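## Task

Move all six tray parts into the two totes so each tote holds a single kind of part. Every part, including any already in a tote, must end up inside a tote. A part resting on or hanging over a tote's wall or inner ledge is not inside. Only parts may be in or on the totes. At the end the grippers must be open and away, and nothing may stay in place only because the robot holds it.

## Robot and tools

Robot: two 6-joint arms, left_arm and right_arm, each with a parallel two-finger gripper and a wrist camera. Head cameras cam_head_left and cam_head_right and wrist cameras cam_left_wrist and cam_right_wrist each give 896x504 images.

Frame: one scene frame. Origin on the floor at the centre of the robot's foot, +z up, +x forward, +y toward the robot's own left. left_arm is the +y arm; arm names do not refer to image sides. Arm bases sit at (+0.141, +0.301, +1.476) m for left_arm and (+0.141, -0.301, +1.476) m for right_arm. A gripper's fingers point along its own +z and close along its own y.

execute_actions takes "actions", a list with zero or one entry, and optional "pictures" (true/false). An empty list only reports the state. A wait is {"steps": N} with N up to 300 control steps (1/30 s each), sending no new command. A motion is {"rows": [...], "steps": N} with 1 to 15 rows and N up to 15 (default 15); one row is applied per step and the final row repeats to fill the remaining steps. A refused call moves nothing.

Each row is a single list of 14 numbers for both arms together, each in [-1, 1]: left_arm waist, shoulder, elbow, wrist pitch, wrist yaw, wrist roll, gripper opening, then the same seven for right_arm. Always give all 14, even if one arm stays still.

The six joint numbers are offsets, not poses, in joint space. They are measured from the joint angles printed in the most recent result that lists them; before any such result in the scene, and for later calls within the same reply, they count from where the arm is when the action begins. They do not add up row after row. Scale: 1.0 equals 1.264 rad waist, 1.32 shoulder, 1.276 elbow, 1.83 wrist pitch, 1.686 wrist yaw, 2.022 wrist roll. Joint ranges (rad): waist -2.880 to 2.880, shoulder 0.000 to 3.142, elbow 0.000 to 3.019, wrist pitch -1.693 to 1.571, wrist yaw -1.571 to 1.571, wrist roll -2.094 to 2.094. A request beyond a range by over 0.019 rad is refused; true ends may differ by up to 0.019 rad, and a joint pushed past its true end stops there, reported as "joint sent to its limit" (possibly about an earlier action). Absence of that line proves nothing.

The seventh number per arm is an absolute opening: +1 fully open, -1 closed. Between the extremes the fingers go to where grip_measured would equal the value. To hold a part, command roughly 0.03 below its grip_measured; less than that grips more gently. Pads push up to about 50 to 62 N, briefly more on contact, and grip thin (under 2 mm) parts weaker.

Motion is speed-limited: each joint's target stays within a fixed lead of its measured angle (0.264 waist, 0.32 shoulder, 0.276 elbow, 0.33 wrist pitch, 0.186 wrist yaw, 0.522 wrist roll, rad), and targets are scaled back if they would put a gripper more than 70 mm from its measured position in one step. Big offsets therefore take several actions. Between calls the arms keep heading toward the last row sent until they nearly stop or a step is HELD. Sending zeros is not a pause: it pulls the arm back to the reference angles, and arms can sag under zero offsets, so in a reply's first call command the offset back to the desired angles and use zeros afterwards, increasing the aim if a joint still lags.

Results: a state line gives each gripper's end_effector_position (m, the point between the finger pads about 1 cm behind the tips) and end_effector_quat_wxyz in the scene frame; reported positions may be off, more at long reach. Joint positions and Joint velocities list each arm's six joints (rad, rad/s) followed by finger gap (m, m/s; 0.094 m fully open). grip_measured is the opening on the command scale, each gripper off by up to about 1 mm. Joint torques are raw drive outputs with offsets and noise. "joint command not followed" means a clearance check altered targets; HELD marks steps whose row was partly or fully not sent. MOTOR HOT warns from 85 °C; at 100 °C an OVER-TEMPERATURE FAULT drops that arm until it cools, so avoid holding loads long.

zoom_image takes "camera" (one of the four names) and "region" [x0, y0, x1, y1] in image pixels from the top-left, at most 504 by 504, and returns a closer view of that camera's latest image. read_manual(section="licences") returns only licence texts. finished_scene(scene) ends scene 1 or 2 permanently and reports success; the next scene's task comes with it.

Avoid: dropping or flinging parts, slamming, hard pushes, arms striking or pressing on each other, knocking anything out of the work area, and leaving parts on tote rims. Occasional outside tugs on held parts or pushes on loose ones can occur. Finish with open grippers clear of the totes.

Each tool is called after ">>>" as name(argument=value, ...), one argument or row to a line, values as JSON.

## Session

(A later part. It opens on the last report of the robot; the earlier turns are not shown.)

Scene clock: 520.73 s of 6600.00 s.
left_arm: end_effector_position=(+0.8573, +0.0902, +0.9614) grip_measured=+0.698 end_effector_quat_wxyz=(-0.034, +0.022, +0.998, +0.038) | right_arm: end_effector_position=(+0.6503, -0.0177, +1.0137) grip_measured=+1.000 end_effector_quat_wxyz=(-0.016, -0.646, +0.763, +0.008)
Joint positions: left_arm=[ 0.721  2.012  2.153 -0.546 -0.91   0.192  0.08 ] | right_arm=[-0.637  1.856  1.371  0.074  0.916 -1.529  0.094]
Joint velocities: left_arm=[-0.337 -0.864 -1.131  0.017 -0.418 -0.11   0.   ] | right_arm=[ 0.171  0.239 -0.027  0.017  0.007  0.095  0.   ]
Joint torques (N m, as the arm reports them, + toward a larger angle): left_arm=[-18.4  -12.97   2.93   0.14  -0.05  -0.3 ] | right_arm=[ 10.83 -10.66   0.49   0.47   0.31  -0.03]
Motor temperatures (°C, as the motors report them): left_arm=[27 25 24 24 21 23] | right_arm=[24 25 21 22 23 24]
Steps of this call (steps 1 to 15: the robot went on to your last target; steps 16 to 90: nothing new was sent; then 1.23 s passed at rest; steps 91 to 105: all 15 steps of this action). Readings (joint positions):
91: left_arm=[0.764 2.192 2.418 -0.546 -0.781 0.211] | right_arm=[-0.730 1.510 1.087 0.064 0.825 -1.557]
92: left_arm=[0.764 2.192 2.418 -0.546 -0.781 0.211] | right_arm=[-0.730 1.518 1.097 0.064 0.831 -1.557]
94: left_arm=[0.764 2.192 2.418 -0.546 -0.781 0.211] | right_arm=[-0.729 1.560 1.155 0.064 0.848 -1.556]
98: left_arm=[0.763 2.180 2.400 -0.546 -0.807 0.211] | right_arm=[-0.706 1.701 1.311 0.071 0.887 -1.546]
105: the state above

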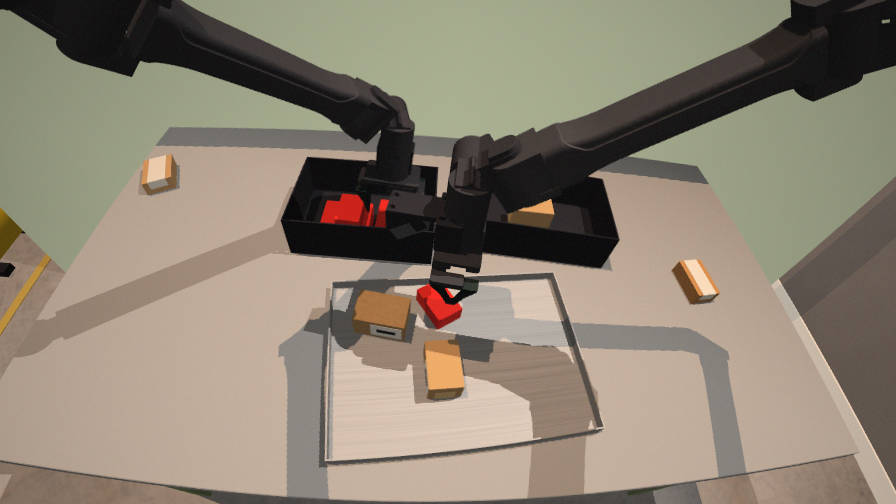

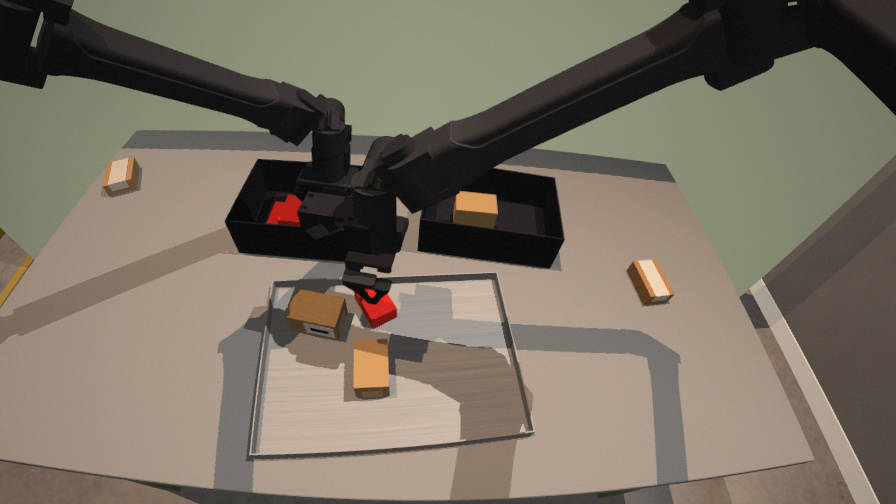

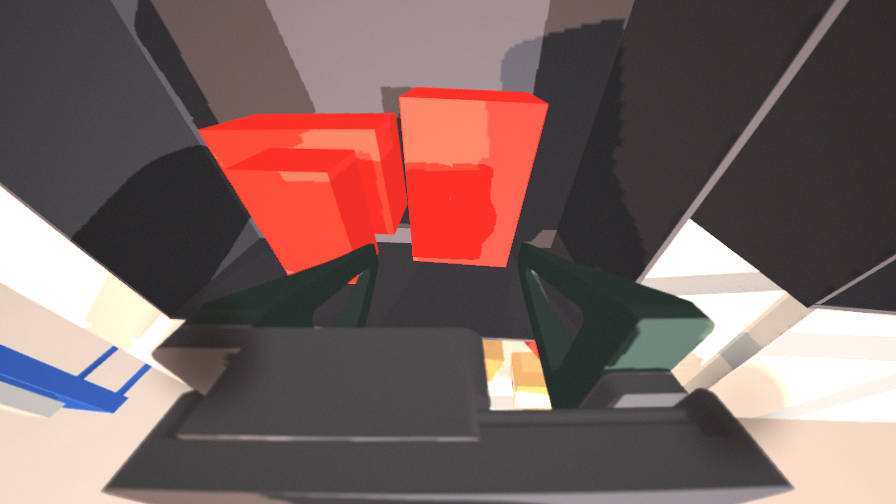

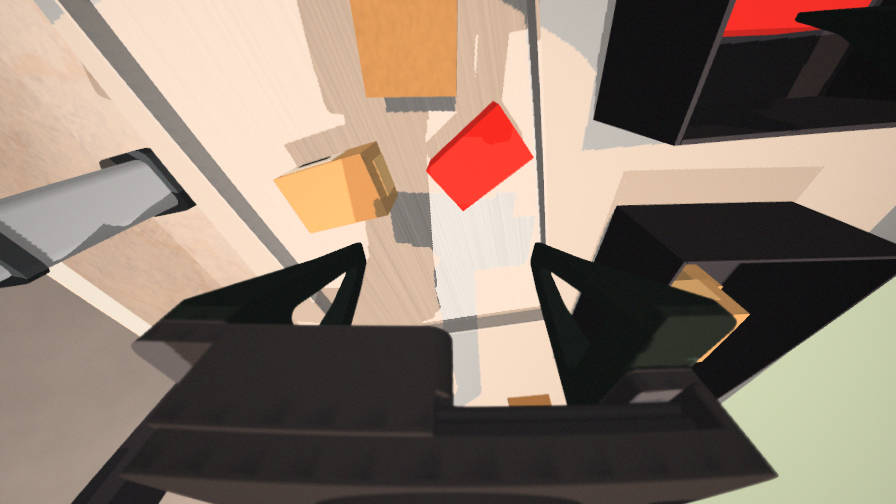

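>>> execute_actions(
  actions=[
    {"rows":[[-0.1,-0.108,-0.107,0.011,-0.018,-0.026,1,0.01,0.01,0.03,0,0.005,0,1],[-0.1,-0.108,-0.107,0.011,-0.018,-0.026,1,0.02,0.03,0.06,0,0.01,0.004,1],[-0.1,-0.108,-0.107,0.011,-0.018,-0.026,1,0.03,0.055,0.09,0.003,0.015,0.007,1],[-0.1,-0.108,-0.107,0.011,-0.018,-0.026,1,0.04,0.08,0.12,0.005,0.02,0.01,1],[-0.1,-0.108,-0.107,0.011,-0.018,-0.026,1,0.05,0.105,0.145,0.006,0.025,0.012,1],[-0.1,-0.108,-0.107,0.011,-0.018,-0.026,1,0.06,0.13,0.17,0.008,0.03,0.014,1],[-0.1,-0.108,-0.107,0.011,-0.018,-0.026,1,0.068,0.15,0.19,0.009,0.035,0.016,1],[-0.1,-0.108,-0.107,0.011,-0.018,-0.026,1,0.075,0.17,0.205,0.01,0.039,0.018,1],[-0.1,-0.108,-0.107,0.011,-0.018,-0.026,1,0.08,0.185,0.215,0.01,0.041,0.019,1],[-0.1,-0.108,-0.107,0.011,-0.018,-0.026,1,0.08,0.195,0.22,0.01,0.041,0.019,1],[-0.1,-0.108,-0.107,0.011,-0.018,-0.026,1,0.08,0.2,0.22,0.01,0.041,0.019,1]],"steps":15},
  ],
)

Scene clock: 525.97 s of 6600.00 s.
left_arm: end_effector_position=(+0.8876, +0.0694, +1.0648) grip_measured=+1.000 end_effector_quat_wxyz=(-0.001, +0.010, +1.000, -0.003) | right_arm: end_effector_position=(+0.6629, +0.0837, +0.9891) grip_measured=+1.000 end_effector_quat_wxyz=(-0.003, -0.629, +0.777, -0.009)
Joint positions: left_arm=[ 0.591  1.865  2.021 -0.541 -0.94   0.156  0.094] | right_arm=[-0.573  2.112  1.651  0.088  0.979 -1.501  0.094]
Joint velocities: left_arm=[-0.015 -0.005 -0.022  0.017 -0.022 -0.007  0.   ] | right_arm=[ 0.151  0.396 -0.007 -0.022  0.007 -0.007  0.   ]
Joint torques (N m, as the arm reports them, + toward a larger angle): left_arm=[-14.55  -9.89   2.72   0.39   0.02  -0.3 ] | right_arm=[15.38 -8.83  0.33  0.47  0.21 -0.01]
Motor temperatures (°C, as the motors report them): left_arm=[27 25 24 24 21 23] | right_arm=[25 25 21 22 23 24]
Steps of this call (steps 1 to 30: the robot went on to your last target; steps 31 to 90: nothing new was sent; then 1.73 s passed at rest; steps 91 to 105: all 15 steps of this action). Readings (joint positions):
91: left_arm=[0.591 1.865 2.021 -0.541 -0.940 0.156] | right_arm=[-0.630 1.857 1.374 0.074 0.919 -1.524]
92: left_arm=[0.591 1.865 2.021 -0.541 -0.940 0.156] | right_arm=[-0.630 1.862 1.384 0.074 0.924 -1.524]
94: left_arm=[0.591 1.865 2.021 -0.541 -0.940 0.156] | right_arm=[-0.630 1.889 1.439 0.074 0.940 -1.523]
98: left_arm=[0.591 1.865 2.021 -0.541 -0.940 0.156] | right_arm=[-0.619 1.989 1.597 0.084 0.969 -1.512]
105: the state above

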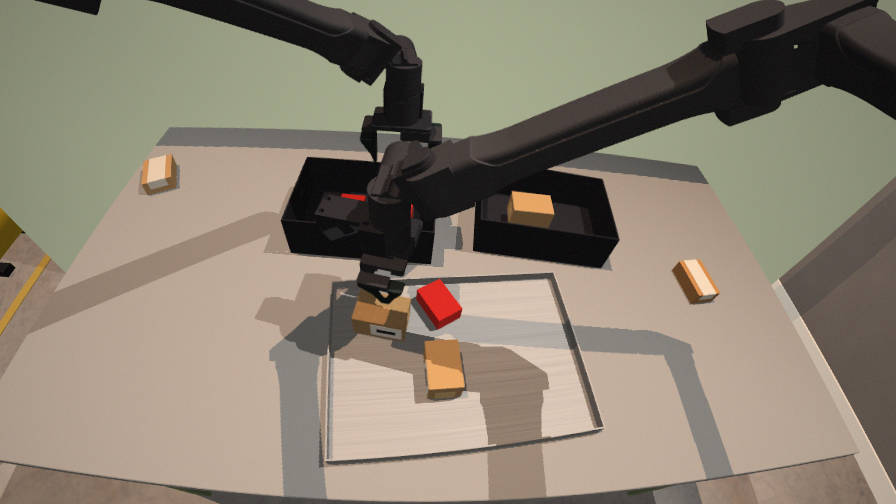

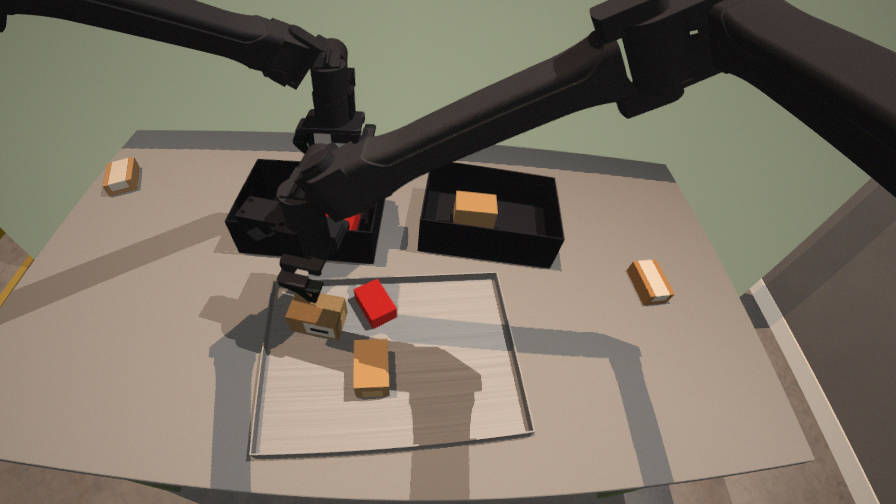

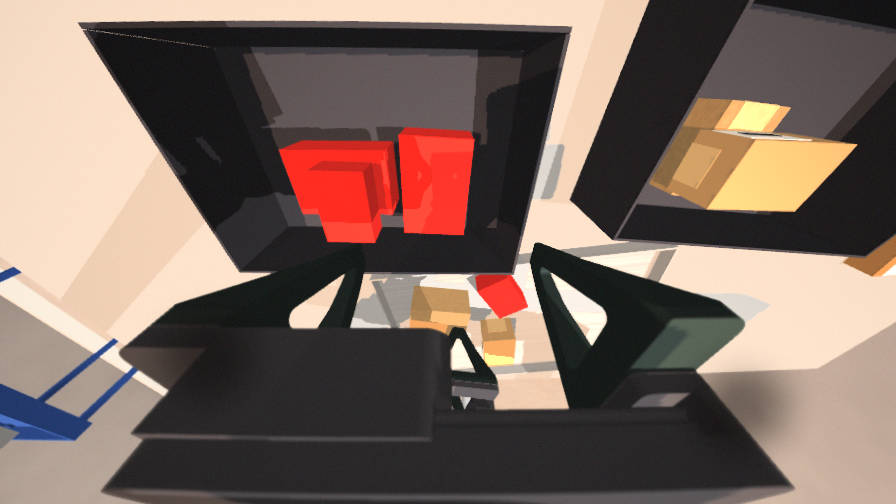

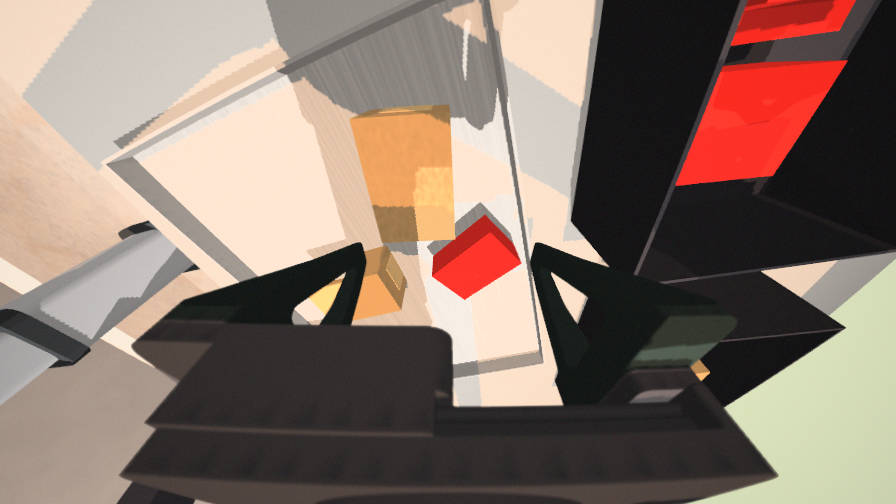

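>>> execute_actions(
  actions=[
    {"steps":8},
  ],
)

Scene clock: 526.80 s of 6600.00 s.
left_arm: end_effector_position=(+0.8876, +0.0694, +1.0648) grip_measured=+1.000 end_effector_quat_wxyz=(-0.001, +0.010, +1.000, -0.003) | right_arm: end_effector_position=(+0.6472, +0.0989, +0.9917) grip_measured=+1.000 end_effector_quat_wxyz=(-0.003, -0.638, +0.770, -0.001)
Joint positions: left_arm=[ 0.591  1.865  2.021 -0.541 -0.94   0.156  0.094] | right_arm=[-0.56   2.136  1.647  0.088  0.98  -1.498  0.094]
Joint velocities: left_arm=[ 0.015 -0.015 -0.037  0.007 -0.022  0.051  0.   ] | right_arm=[-0.005 -0.005  0.002 -0.002 -0.051 -0.007  0.   ]
Joint torques (N m, as the arm reports them, + toward a larger angle): left_arm=[-14.5   -9.64   2.68   0.35   0.01  -0.29] | right_arm=[14.91 -7.89  0.41  0.57  0.18  0.  ]
Motor temperatures (°C, as the motors report them): left_arm=[27 25 24 24 21 23] | right_arm=[25 25 21 22 23 24]
Steps of this call (steps 1 to 25: the robot went on to your last target). Readings (joint positions):
1: left_arm=[0.591 1.865 2.021 -0.541 -0.940 0.156] | right_arm=[-0.568 2.123 1.651 0.088 0.979 -1.500]
2: left_arm=[0.591 1.865 2.021 -0.541 -0.940 0.156] | right_arm=[-0.564 2.132 1.650 0.088 0.979 -1.500]
4: left_arm=[0.591 1.865 2.021 -0.541 -0.940 0.156] | right_arm=[-0.560 2.139 1.647 0.088 0.979 -1.500]
8: left_arm=[0.591 1.865 2.021 -0.541 -0.940 0.156] | right_arm=[-0.560 2.137 1.647 0.088 0.980 -1.499]
25: the state above

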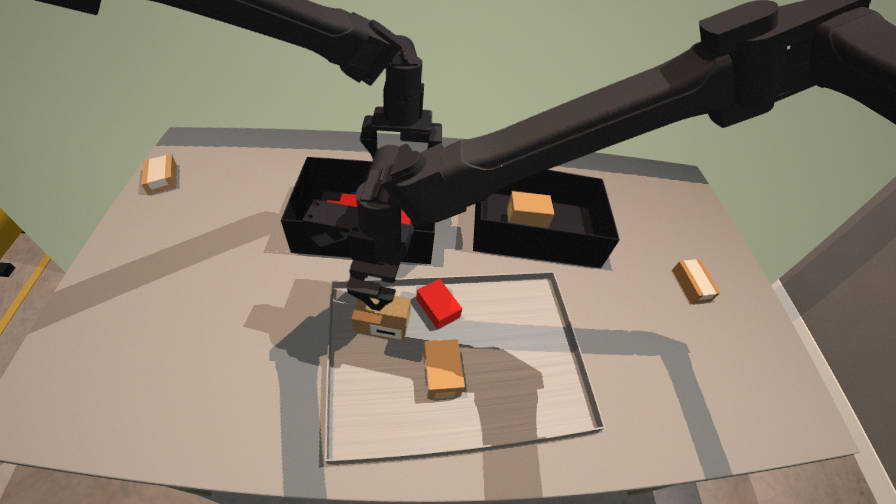

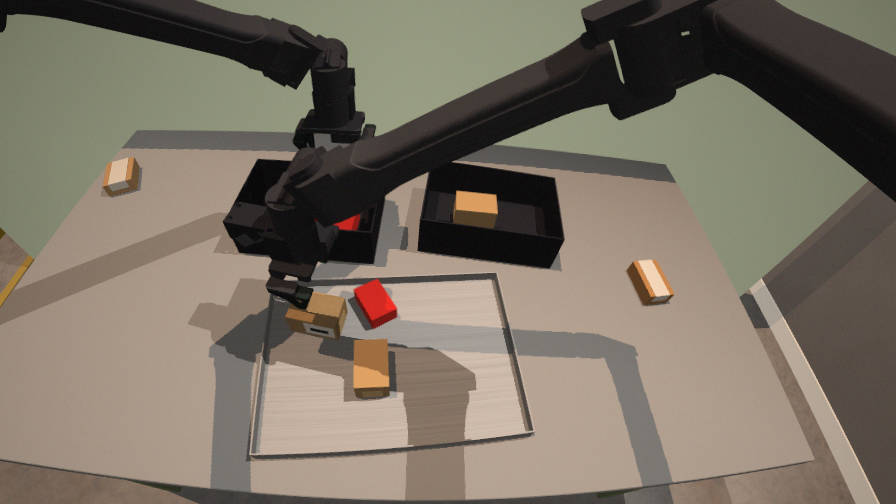

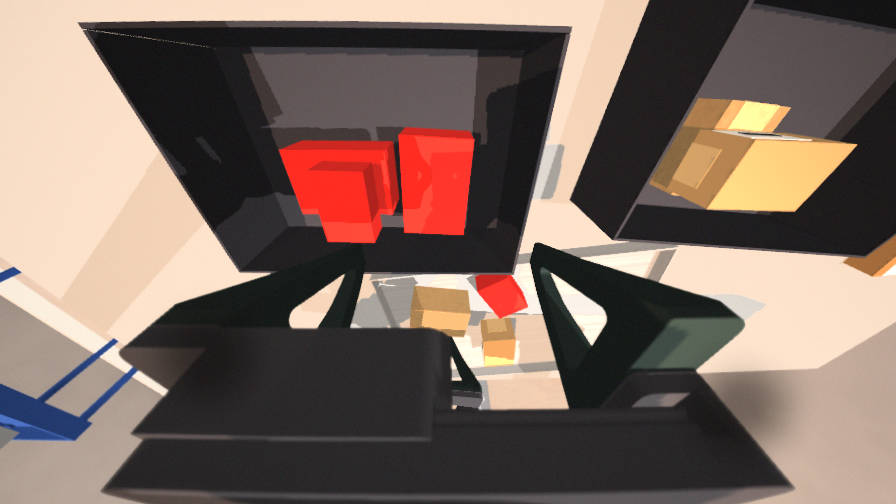

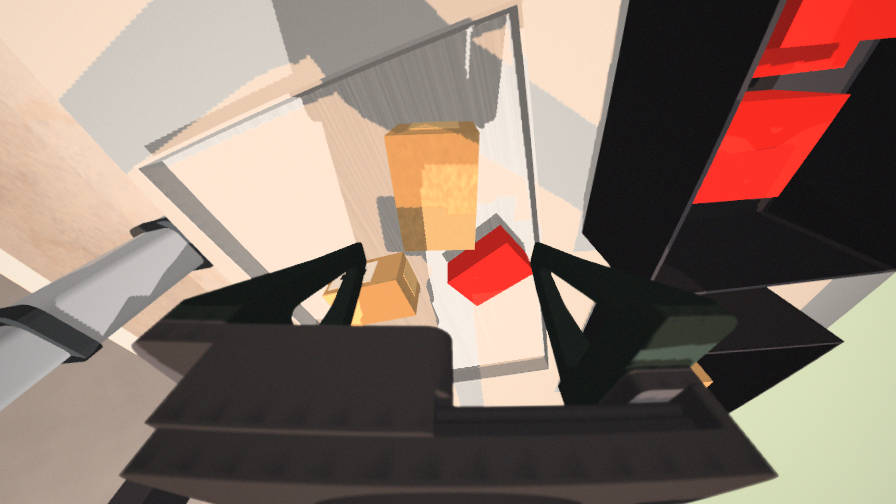

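>>> zoom_image(
  camera="cam_right_wrist",
  region=[330, 90, 570, 320],
)

Region (330, 90, 570, 320) of cam_right_wrist's 896x504 image, scaled by 2.100, with more detail than that image has; it fills the top 483 rows of this view, and the rest is white.

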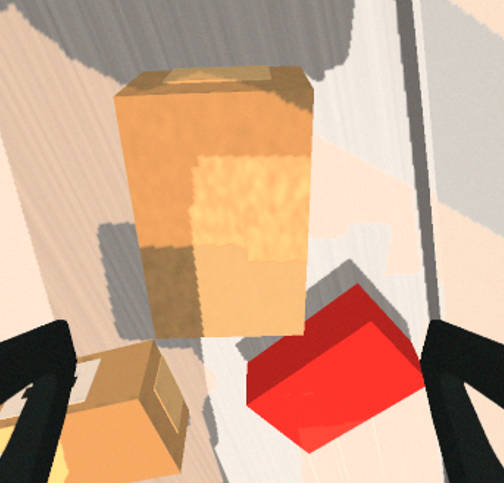

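>>> execute_actions(
  actions=[
    {"rows":[[0,0,0,0,0,0,1,-0.01,0.008,0.014,0,-0.006,-0.006,1],[0,0,0,0,0,0,1,-0.017,0.017,0.026,0.002,-0.011,-0.012,1],[0,0,0,0,0,0,1,-0.024,0.027,0.038,0.003,-0.016,-0.018,1],[0,0,0,0,0,0,1,-0.031,0.037,0.05,0.004,-0.021,-0.024,1],[0,0,0,0,0,0,1,-0.038,0.047,0.062,0.005,-0.026,-0.03,1],[0,0,0,0,0,0,1,-0.045,0.057,0.074,0.006,-0.031,-0.035,1],[0,0,0,0,0,0,1,-0.052,0.067,0.086,0.007,-0.036,-0.04,1],[0,0,0,0,0,0,1,-0.059,0.077,0.098,0.008,-0.041,-0.044,1],[0,0,0,0,0,0,1,-0.066,0.086,0.11,0.009,-0.046,-0.046,1],[0,0,0,0,0,0,1,-0.073,0.095,0.122,0.01,-0.051,-0.046,1],[0,0,0,0,0,0,1,-0.079,0.103,0.134,0.011,-0.055,-0.046,1],[0,0,0,0,0,0,1,-0.084,0.11,0.145,0.012,-0.059,-0.046,1],[0,0,0,0,0,0,1,-0.086,0.114,0.153,0.012,-0.059,-0.046,1]],"steps":15},
  ],
)

Scene clock: 540.33 s of 6600.00 s.
left_arm: end_effector_position=(+0.8876, +0.0694, +1.0648) grip_measured=+1.000 end_effector_quat_wxyz=(-0.001, +0.010, +1.000, -0.003) | right_arm: end_effector_position=(+0.6572, +0.1160, +0.9301) grip_measured=+1.000 end_effector_quat_wxyz=(+0.018, -0.643, +0.765, +0.005)
Joint positions: left_arm=[ 0.591  1.865  2.021 -0.541 -0.94   0.156  0.094] | right_arm=[-0.621  2.262  1.825  0.095  0.883 -1.574  0.094]
Joint velocities: left_arm=[-0.005  0.005  0.007 -0.002  0.022  0.037  0.   ] | right_arm=[ 0.005  0.22   0.134  0.027  0.007 -0.095  0.   ]
Joint torques (N m, as the arm reports them, + toward a larger angle): left_arm=[-14.72 -10.1    3.03  -0.24   0.03  -0.13] | right_arm=[10.97 -6.24  0.76  0.8  -0.17 -0.09]
Motor temperatures (°C, as the motors report them): left_arm=[27 25 24 24 21 23] | right_arm=[26 25 21 22 23 24]
Steps of this call (steps 1 to 15: the robot went on to your last target; steps 16 to 90: nothing new was sent; then 10.03 s passed at rest; steps 91 to 105: all 15 steps of this action). Readings (joint positions):
91: left_arm=[0.591 1.865 2.021 -0.541 -0.940 0.156] | right_arm=[-0.560 2.136 1.649 0.088 0.978 -1.499]
92: left_arm=[0.591 1.865 2.021 -0.541 -0.940 0.156] | right_arm=[-0.560 2.138 1.652 0.088 0.973 -1.501]
94: left_arm=[0.591 1.865 2.021 -0.541 -0.940 0.156] | right_arm=[-0.561 2.148 1.675 0.088 0.958 -1.512]
98: left_arm=[0.591 1.865 2.021 -0.541 -0.940 0.156] | right_arm=[-0.575 2.188 1.745 0.091 0.923 -1.544]
105: the state above

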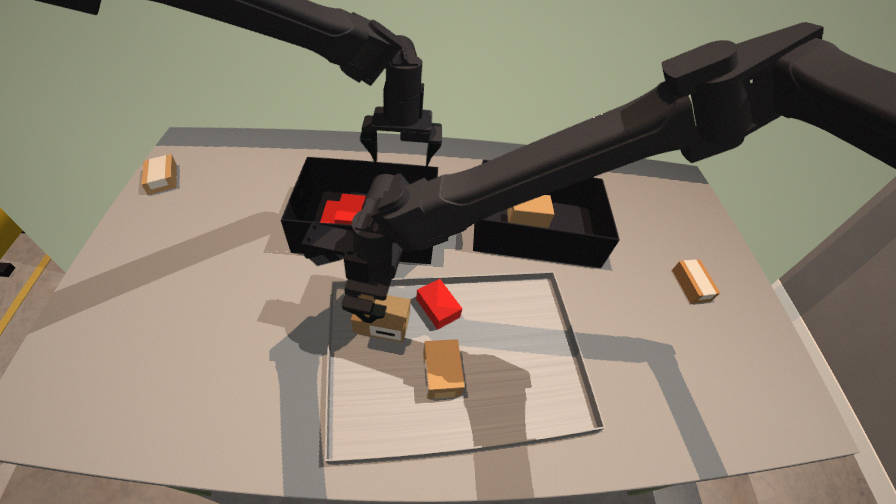

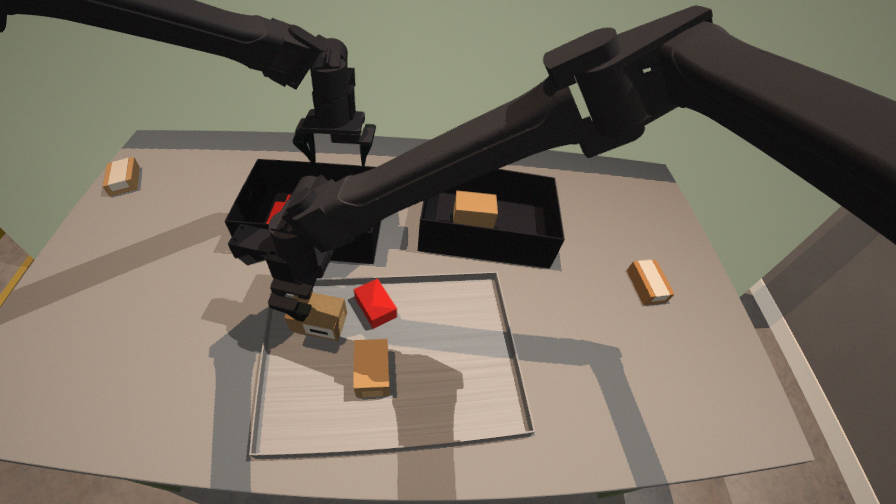

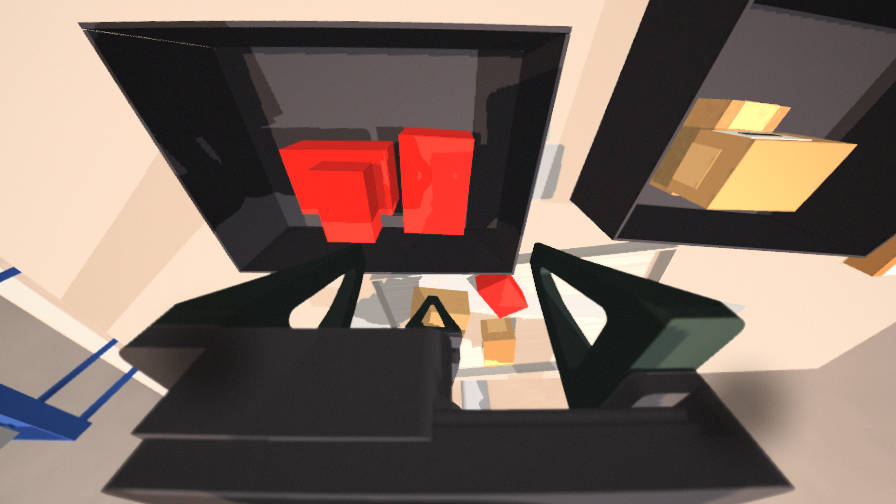

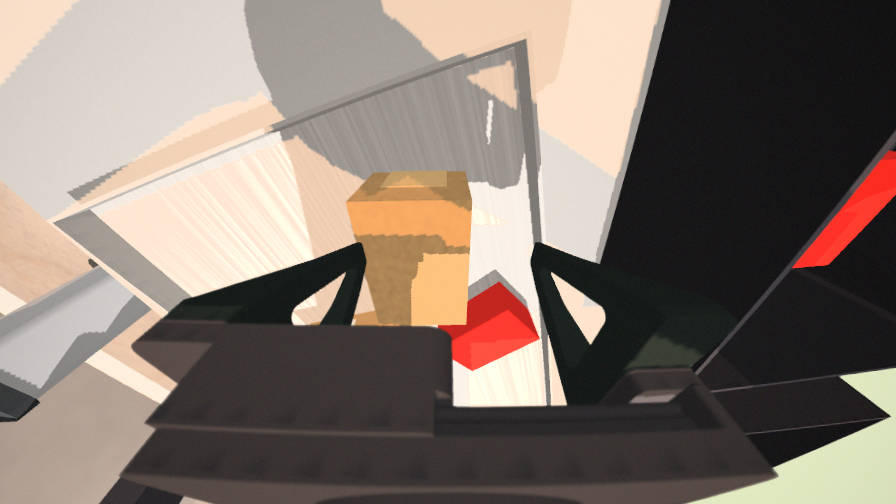

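>>> execute_actions(
  actions=[
    {"steps":5},
  ],
)

Scene clock: 541.17 s of 6600.00 s.
left_arm: end_effector_position=(+0.8876, +0.0694, +1.0648) grip_measured=+1.000 end_effector_quat_wxyz=(-0.001, +0.010, +1.000, -0.003) | right_arm: end_effector_position=(+0.6570, +0.1164, +0.9294) grip_measured=+1.000 end_effector_quat_wxyz=(+0.017, -0.648, +0.762, +0.004)
Joint positions: left_arm=[ 0.591  1.865  2.021 -0.541 -0.94   0.156  0.094] | right_arm=[-0.621  2.265  1.829  0.095  0.887 -1.586  0.094]
Joint velocities: left_arm=[ 0.005 -0.015 -0.007  0.002 -0.051  0.051  0.   ] | right_arm=[-0.015 -0.005  0.007 -0.017 -0.051  0.007  0.   ]
Joint torques (N m, as the arm reports them, + toward a larger angle): left_arm=[-14.75 -10.12   3.01  -0.24   0.03  -0.13] | right_arm=[10.87 -5.57  1.2   0.85 -0.31 -0.11]
Motor temperatures (°C, as the motors report them): left_arm=[27 25 24 24 21 23] | right_arm=[26 25 21 22 23 24]
Steps of this call (steps 1 to 25: the robot went on to your last target). Readings (joint positions):
1: left_arm=[0.591 1.865 2.021 -0.541 -0.940 0.156] | right_arm=[-0.621 2.265 1.827 0.095 0.886 -1.578]
2: left_arm=[0.591 1.865 2.021 -0.541 -0.940 0.156] | right_arm=[-0.621 2.265 1.827 0.095 0.887 -1.581]
4: left_arm=[0.591 1.865 2.021 -0.541 -0.940 0.156] | right_arm=[-0.621 2.265 1.829 0.095 0.887 -1.582]
8: left_arm=[0.591 1.865 2.021 -0.541 -0.940 0.156] | right_arm=[-0.621 2.265 1.829 0.095 0.887 -1.586]
25: the state above

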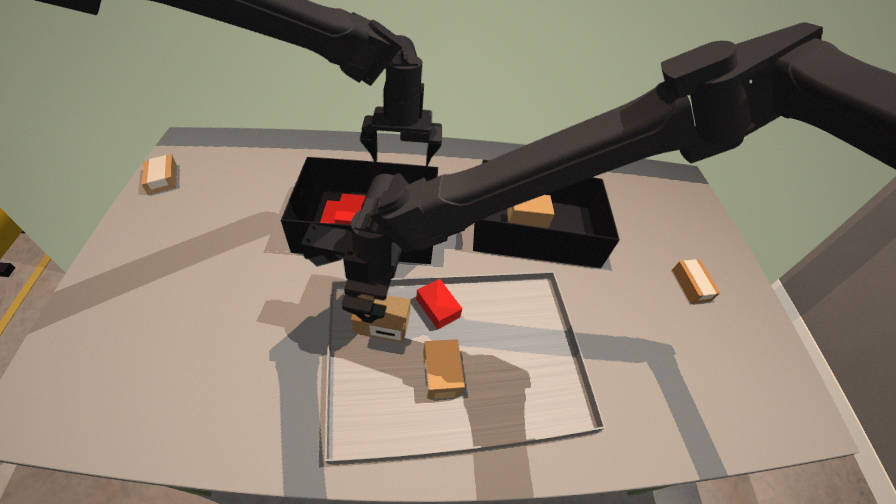

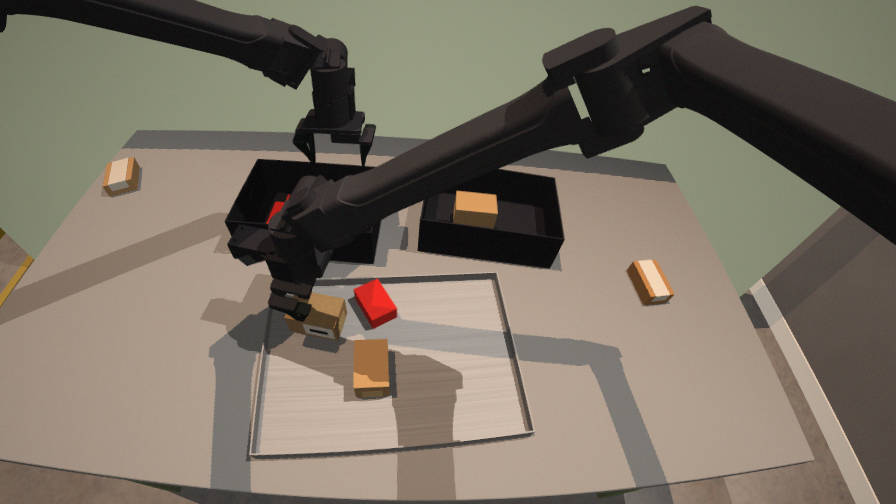

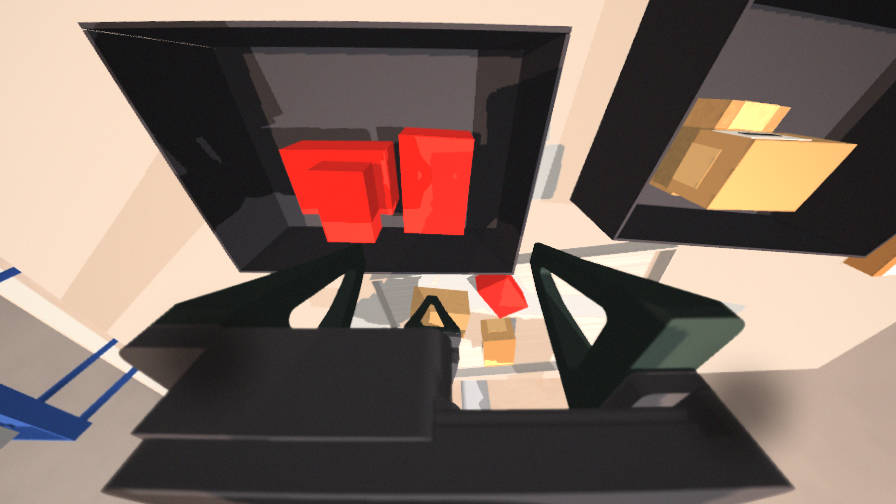

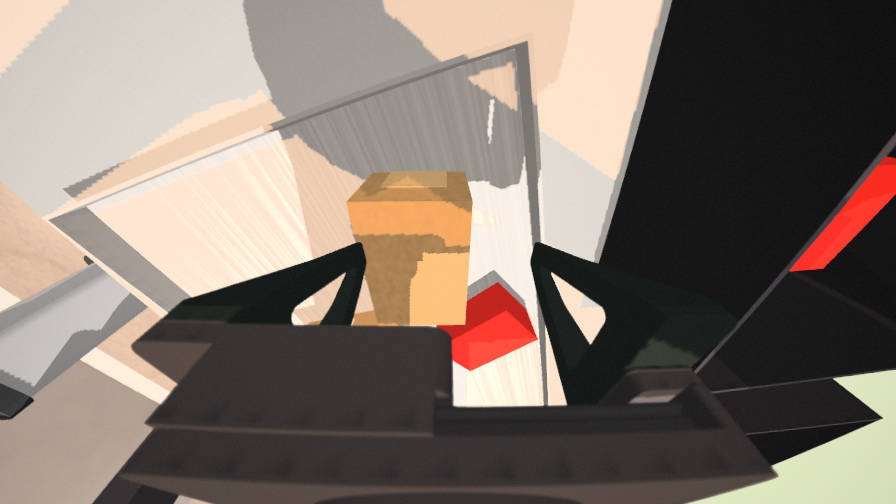

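>>> execute_actions(
  actions=[
    {"rows":[[0,0,0,0,0,0,1,0,-0.005,-0.01,0.004,0.005,0,1],[0,0,0,0,0,0,1,0,-0.01,-0.02,0.008,0.01,0,1],[0,0,0,0,0,0,1,0,-0.012,-0.03,0.011,0.013,0,1],[0,0,0,0,0,0,1,0,-0.012,-0.038,0.012,0.014,0,1],[0,0,0,0,0,0,1,0,-0.012,-0.045,0.012,0.014,0,1]],"steps":12},
  ],
)

Scene clock: 550.70 s of 6600.00 s.
left_arm: end_effector_position=(+0.8876, +0.0694, +1.0648) grip_measured=+1.000 end_effector_quat_wxyz=(-0.001, +0.010, +1.000, -0.003) | right_arm: end_effector_position=(+0.6323, +0.1156, +0.9331) grip_measured=+1.000 end_effector_quat_wxyz=(+0.003, -0.659, +0.752, +0.007)
Joint positions: left_arm=[ 0.591  1.865  2.021 -0.541 -0.94   0.156  0.094] | right_arm=[-0.618  2.259  1.774  0.107  0.906 -1.586  0.094]
Joint velocities: left_arm=[-0.015 -0.024 -0.002 -0.002 -0.007 -0.081  0.   ] | right_arm=[-0.015 -0.015 -0.007  0.002 -0.007 -0.037  0.   ]
Joint torques (N m, as the arm reports them, + toward a larger angle): left_arm=[-14.87 -10.16   3.03  -0.27   0.03  -0.13] | right_arm=[13.53 -8.2  -0.32  0.49  0.12 -0.08]
Motor temperatures (°C, as the motors report them): left_arm=[27 25 24 24 21 23] | right_arm=[26 25 21 22 23 24]
Steps of this call (steps 1 to 15: the robot went on to your last target; steps 16 to 90: nothing new was sent; then 6.13 s passed at rest; steps 91 to 102: all 12 steps of this action). Readings (joint positions):
91: left_arm=[0.591 1.865 2.021 -0.541 -0.940 0.156] | right_arm=[-0.619 2.264 1.828 0.095 0.887 -1.586]
92: left_arm=[0.591 1.865 2.021 -0.541 -0.940 0.156] | right_arm=[-0.618 2.264 1.827 0.096 0.891 -1.586]
94: left_arm=[0.591 1.865 2.021 -0.541 -0.940 0.156] | right_arm=[-0.618 2.262 1.815 0.104 0.900 -1.586]
98: left_arm=[0.591 1.865 2.021 -0.541 -0.940 0.156] | right_arm=[-0.618 2.259 1.784 0.107 0.906 -1.586]
102: the state above

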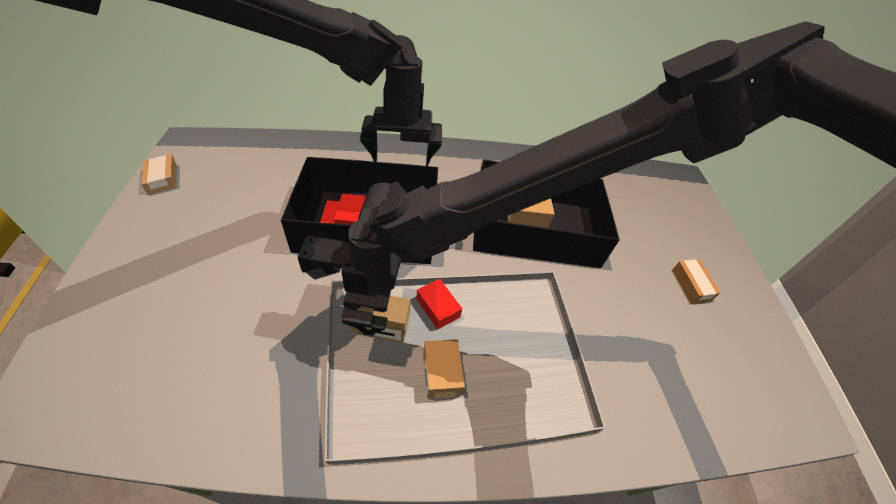

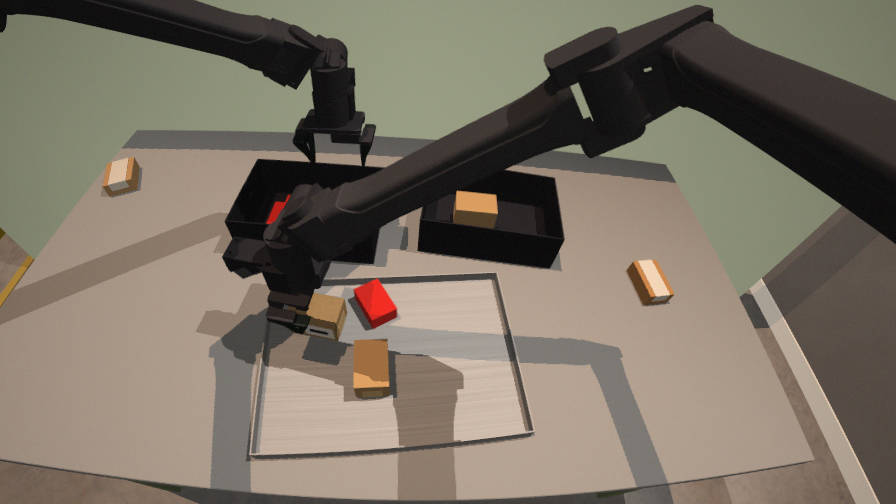

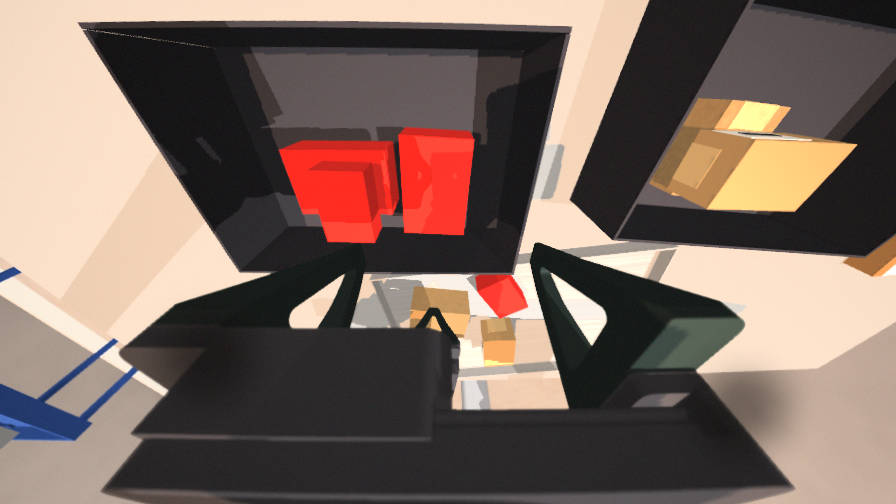

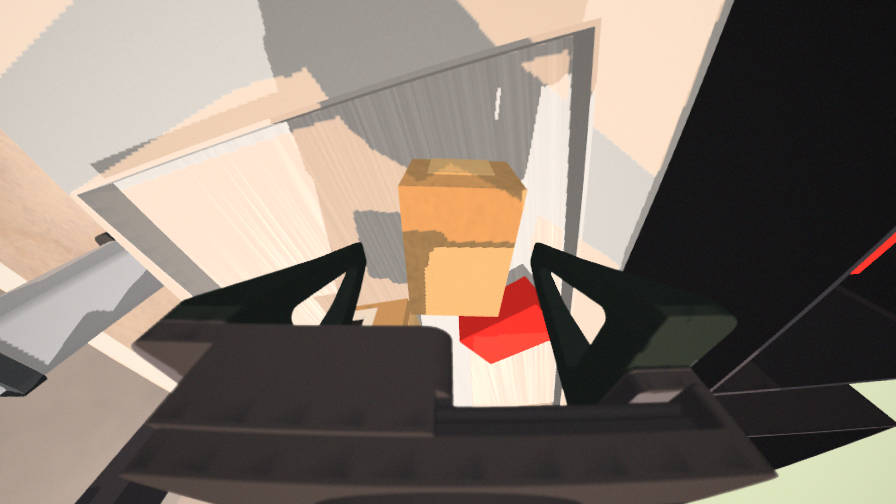

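>>> execute_actions(
  actions=[
    {"rows":[[0,0,0,0,0,0,1,-0.015,0,0.004,0,0,0,1],[0,0,0,0,0,0,1,-0.025,0,0.008,0,-0.002,0,1],[0,0,0,0,0,0,1,-0.032,0,0.012,0,-0.004,0,1],[0,0,0,0,0,0,1,-0.038,0,0.015,-0.002,-0.006,0,1],[0,0,0,0,0,0,1,-0.044,0,0.018,-0.003,-0.008,0,1],[0,0,0,0,0,0,1,-0.05,0,0.02,-0.004,-0.01,0,1],[0,0,0,0,0,0,1,-0.055,0,0.022,-0.004,-0.012,0,1],[0,0,0,0,0,0,1,-0.06,0,0.022,-0.004,-0.014,0,1],[0,0,0,0,0,0,1,-0.064,0,0.022,-0.004,-0.015,0,1]],"steps":13},
  ],
)

Scene clock: 555.23 s of 6600.00 s.
left_arm: end_effector_position=(+0.8876, +0.0694, +1.0648) grip_measured=+1.000 end_effector_quat_wxyz=(-0.001, +0.010, +1.000, -0.003) | right_arm: end_effector_position=(+0.6374, +0.0819, +0.8990) grip_measured=+1.000 end_effector_quat_wxyz=(-0.011, -0.647, +0.763, -0.004)
Joint positions: left_arm=[ 0.591  1.865  2.021 -0.541 -0.94   0.156  0.094] | right_arm=[-0.678  2.259  1.798  0.108  0.886 -1.586  0.094]
Joint velocities: left_arm=[-0.015 -0.005  0.012  0.017 -0.007 -0.051  0.   ] | right_arm=[-0.21  -0.005 -0.007 -0.012 -0.037  0.037  0.   ]
Joint torques (N m, as the arm reports them, + toward a larger angle): left_arm=[-14.76 -10.23   3.05  -0.28   0.03  -0.14] | right_arm=[12.47 -7.2   0.19  0.2  -0.24 -0.08]
Motor temperatures (°C, as the motors report them): left_arm=[27 25 24 24 21 23] | right_arm=[26 25 21 22 23 24]
Steps of this call (steps 1 to 15: the robot went on to your last target; steps 16 to 90: nothing new was sent; then 1.10 s passed at rest; steps 91 to 103: all 13 steps of this action). Readings (joint positions):
91: left_arm=[0.591 1.865 2.021 -0.541 -0.940 0.156] | right_arm=[-0.618 2.259 1.774 0.108 0.906 -1.586]
92: left_arm=[0.591 1.865 2.021 -0.541 -0.940 0.156] | right_arm=[-0.619 2.259 1.774 0.108 0.906 -1.586]
94: left_arm=[0.591 1.865 2.021 -0.541 -0.940 0.156] | right_arm=[-0.621 2.259 1.777 0.108 0.902 -1.586]
98: left_arm=[0.591 1.865 2.021 -0.541 -0.940 0.156] | right_arm=[-0.639 2.259 1.791 0.108 0.889 -1.586]
103: the state above

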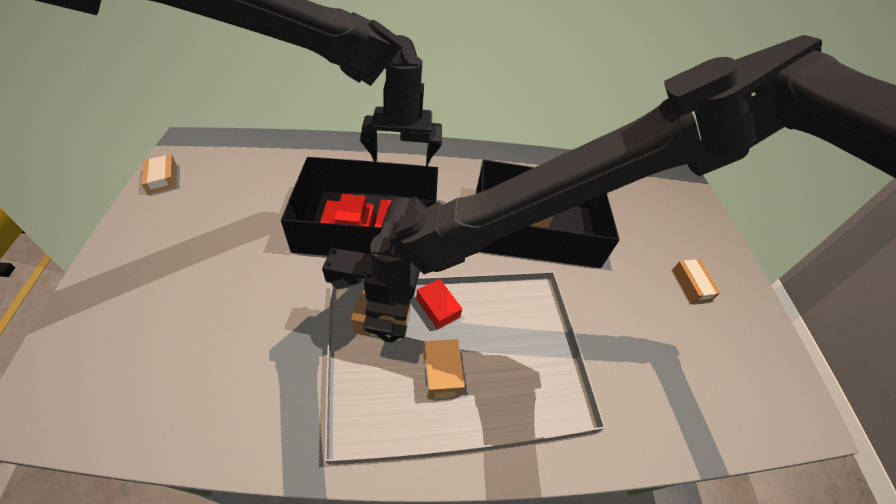

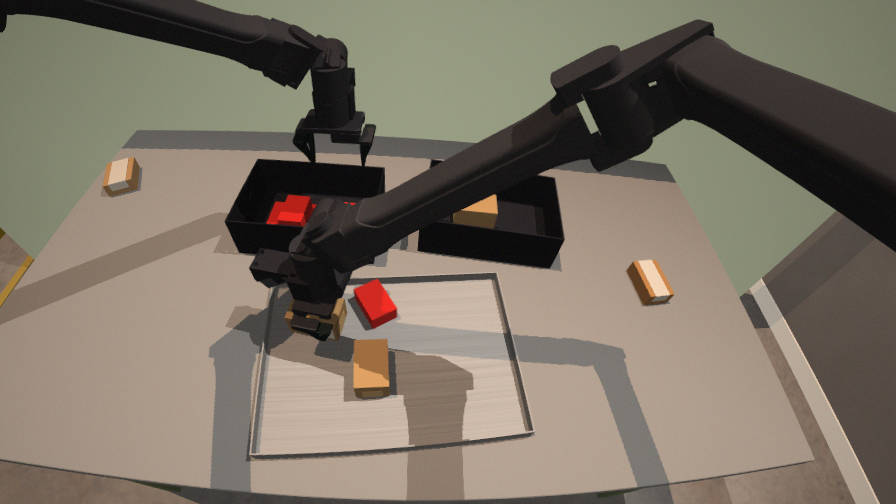

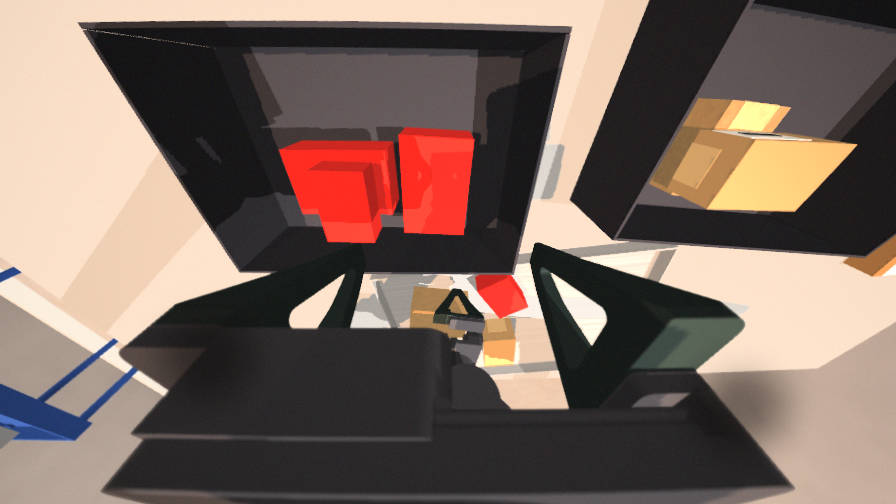

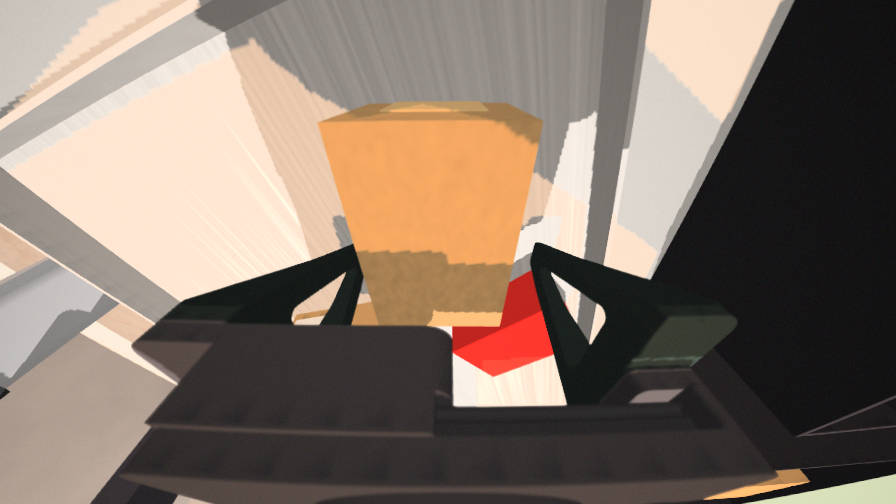

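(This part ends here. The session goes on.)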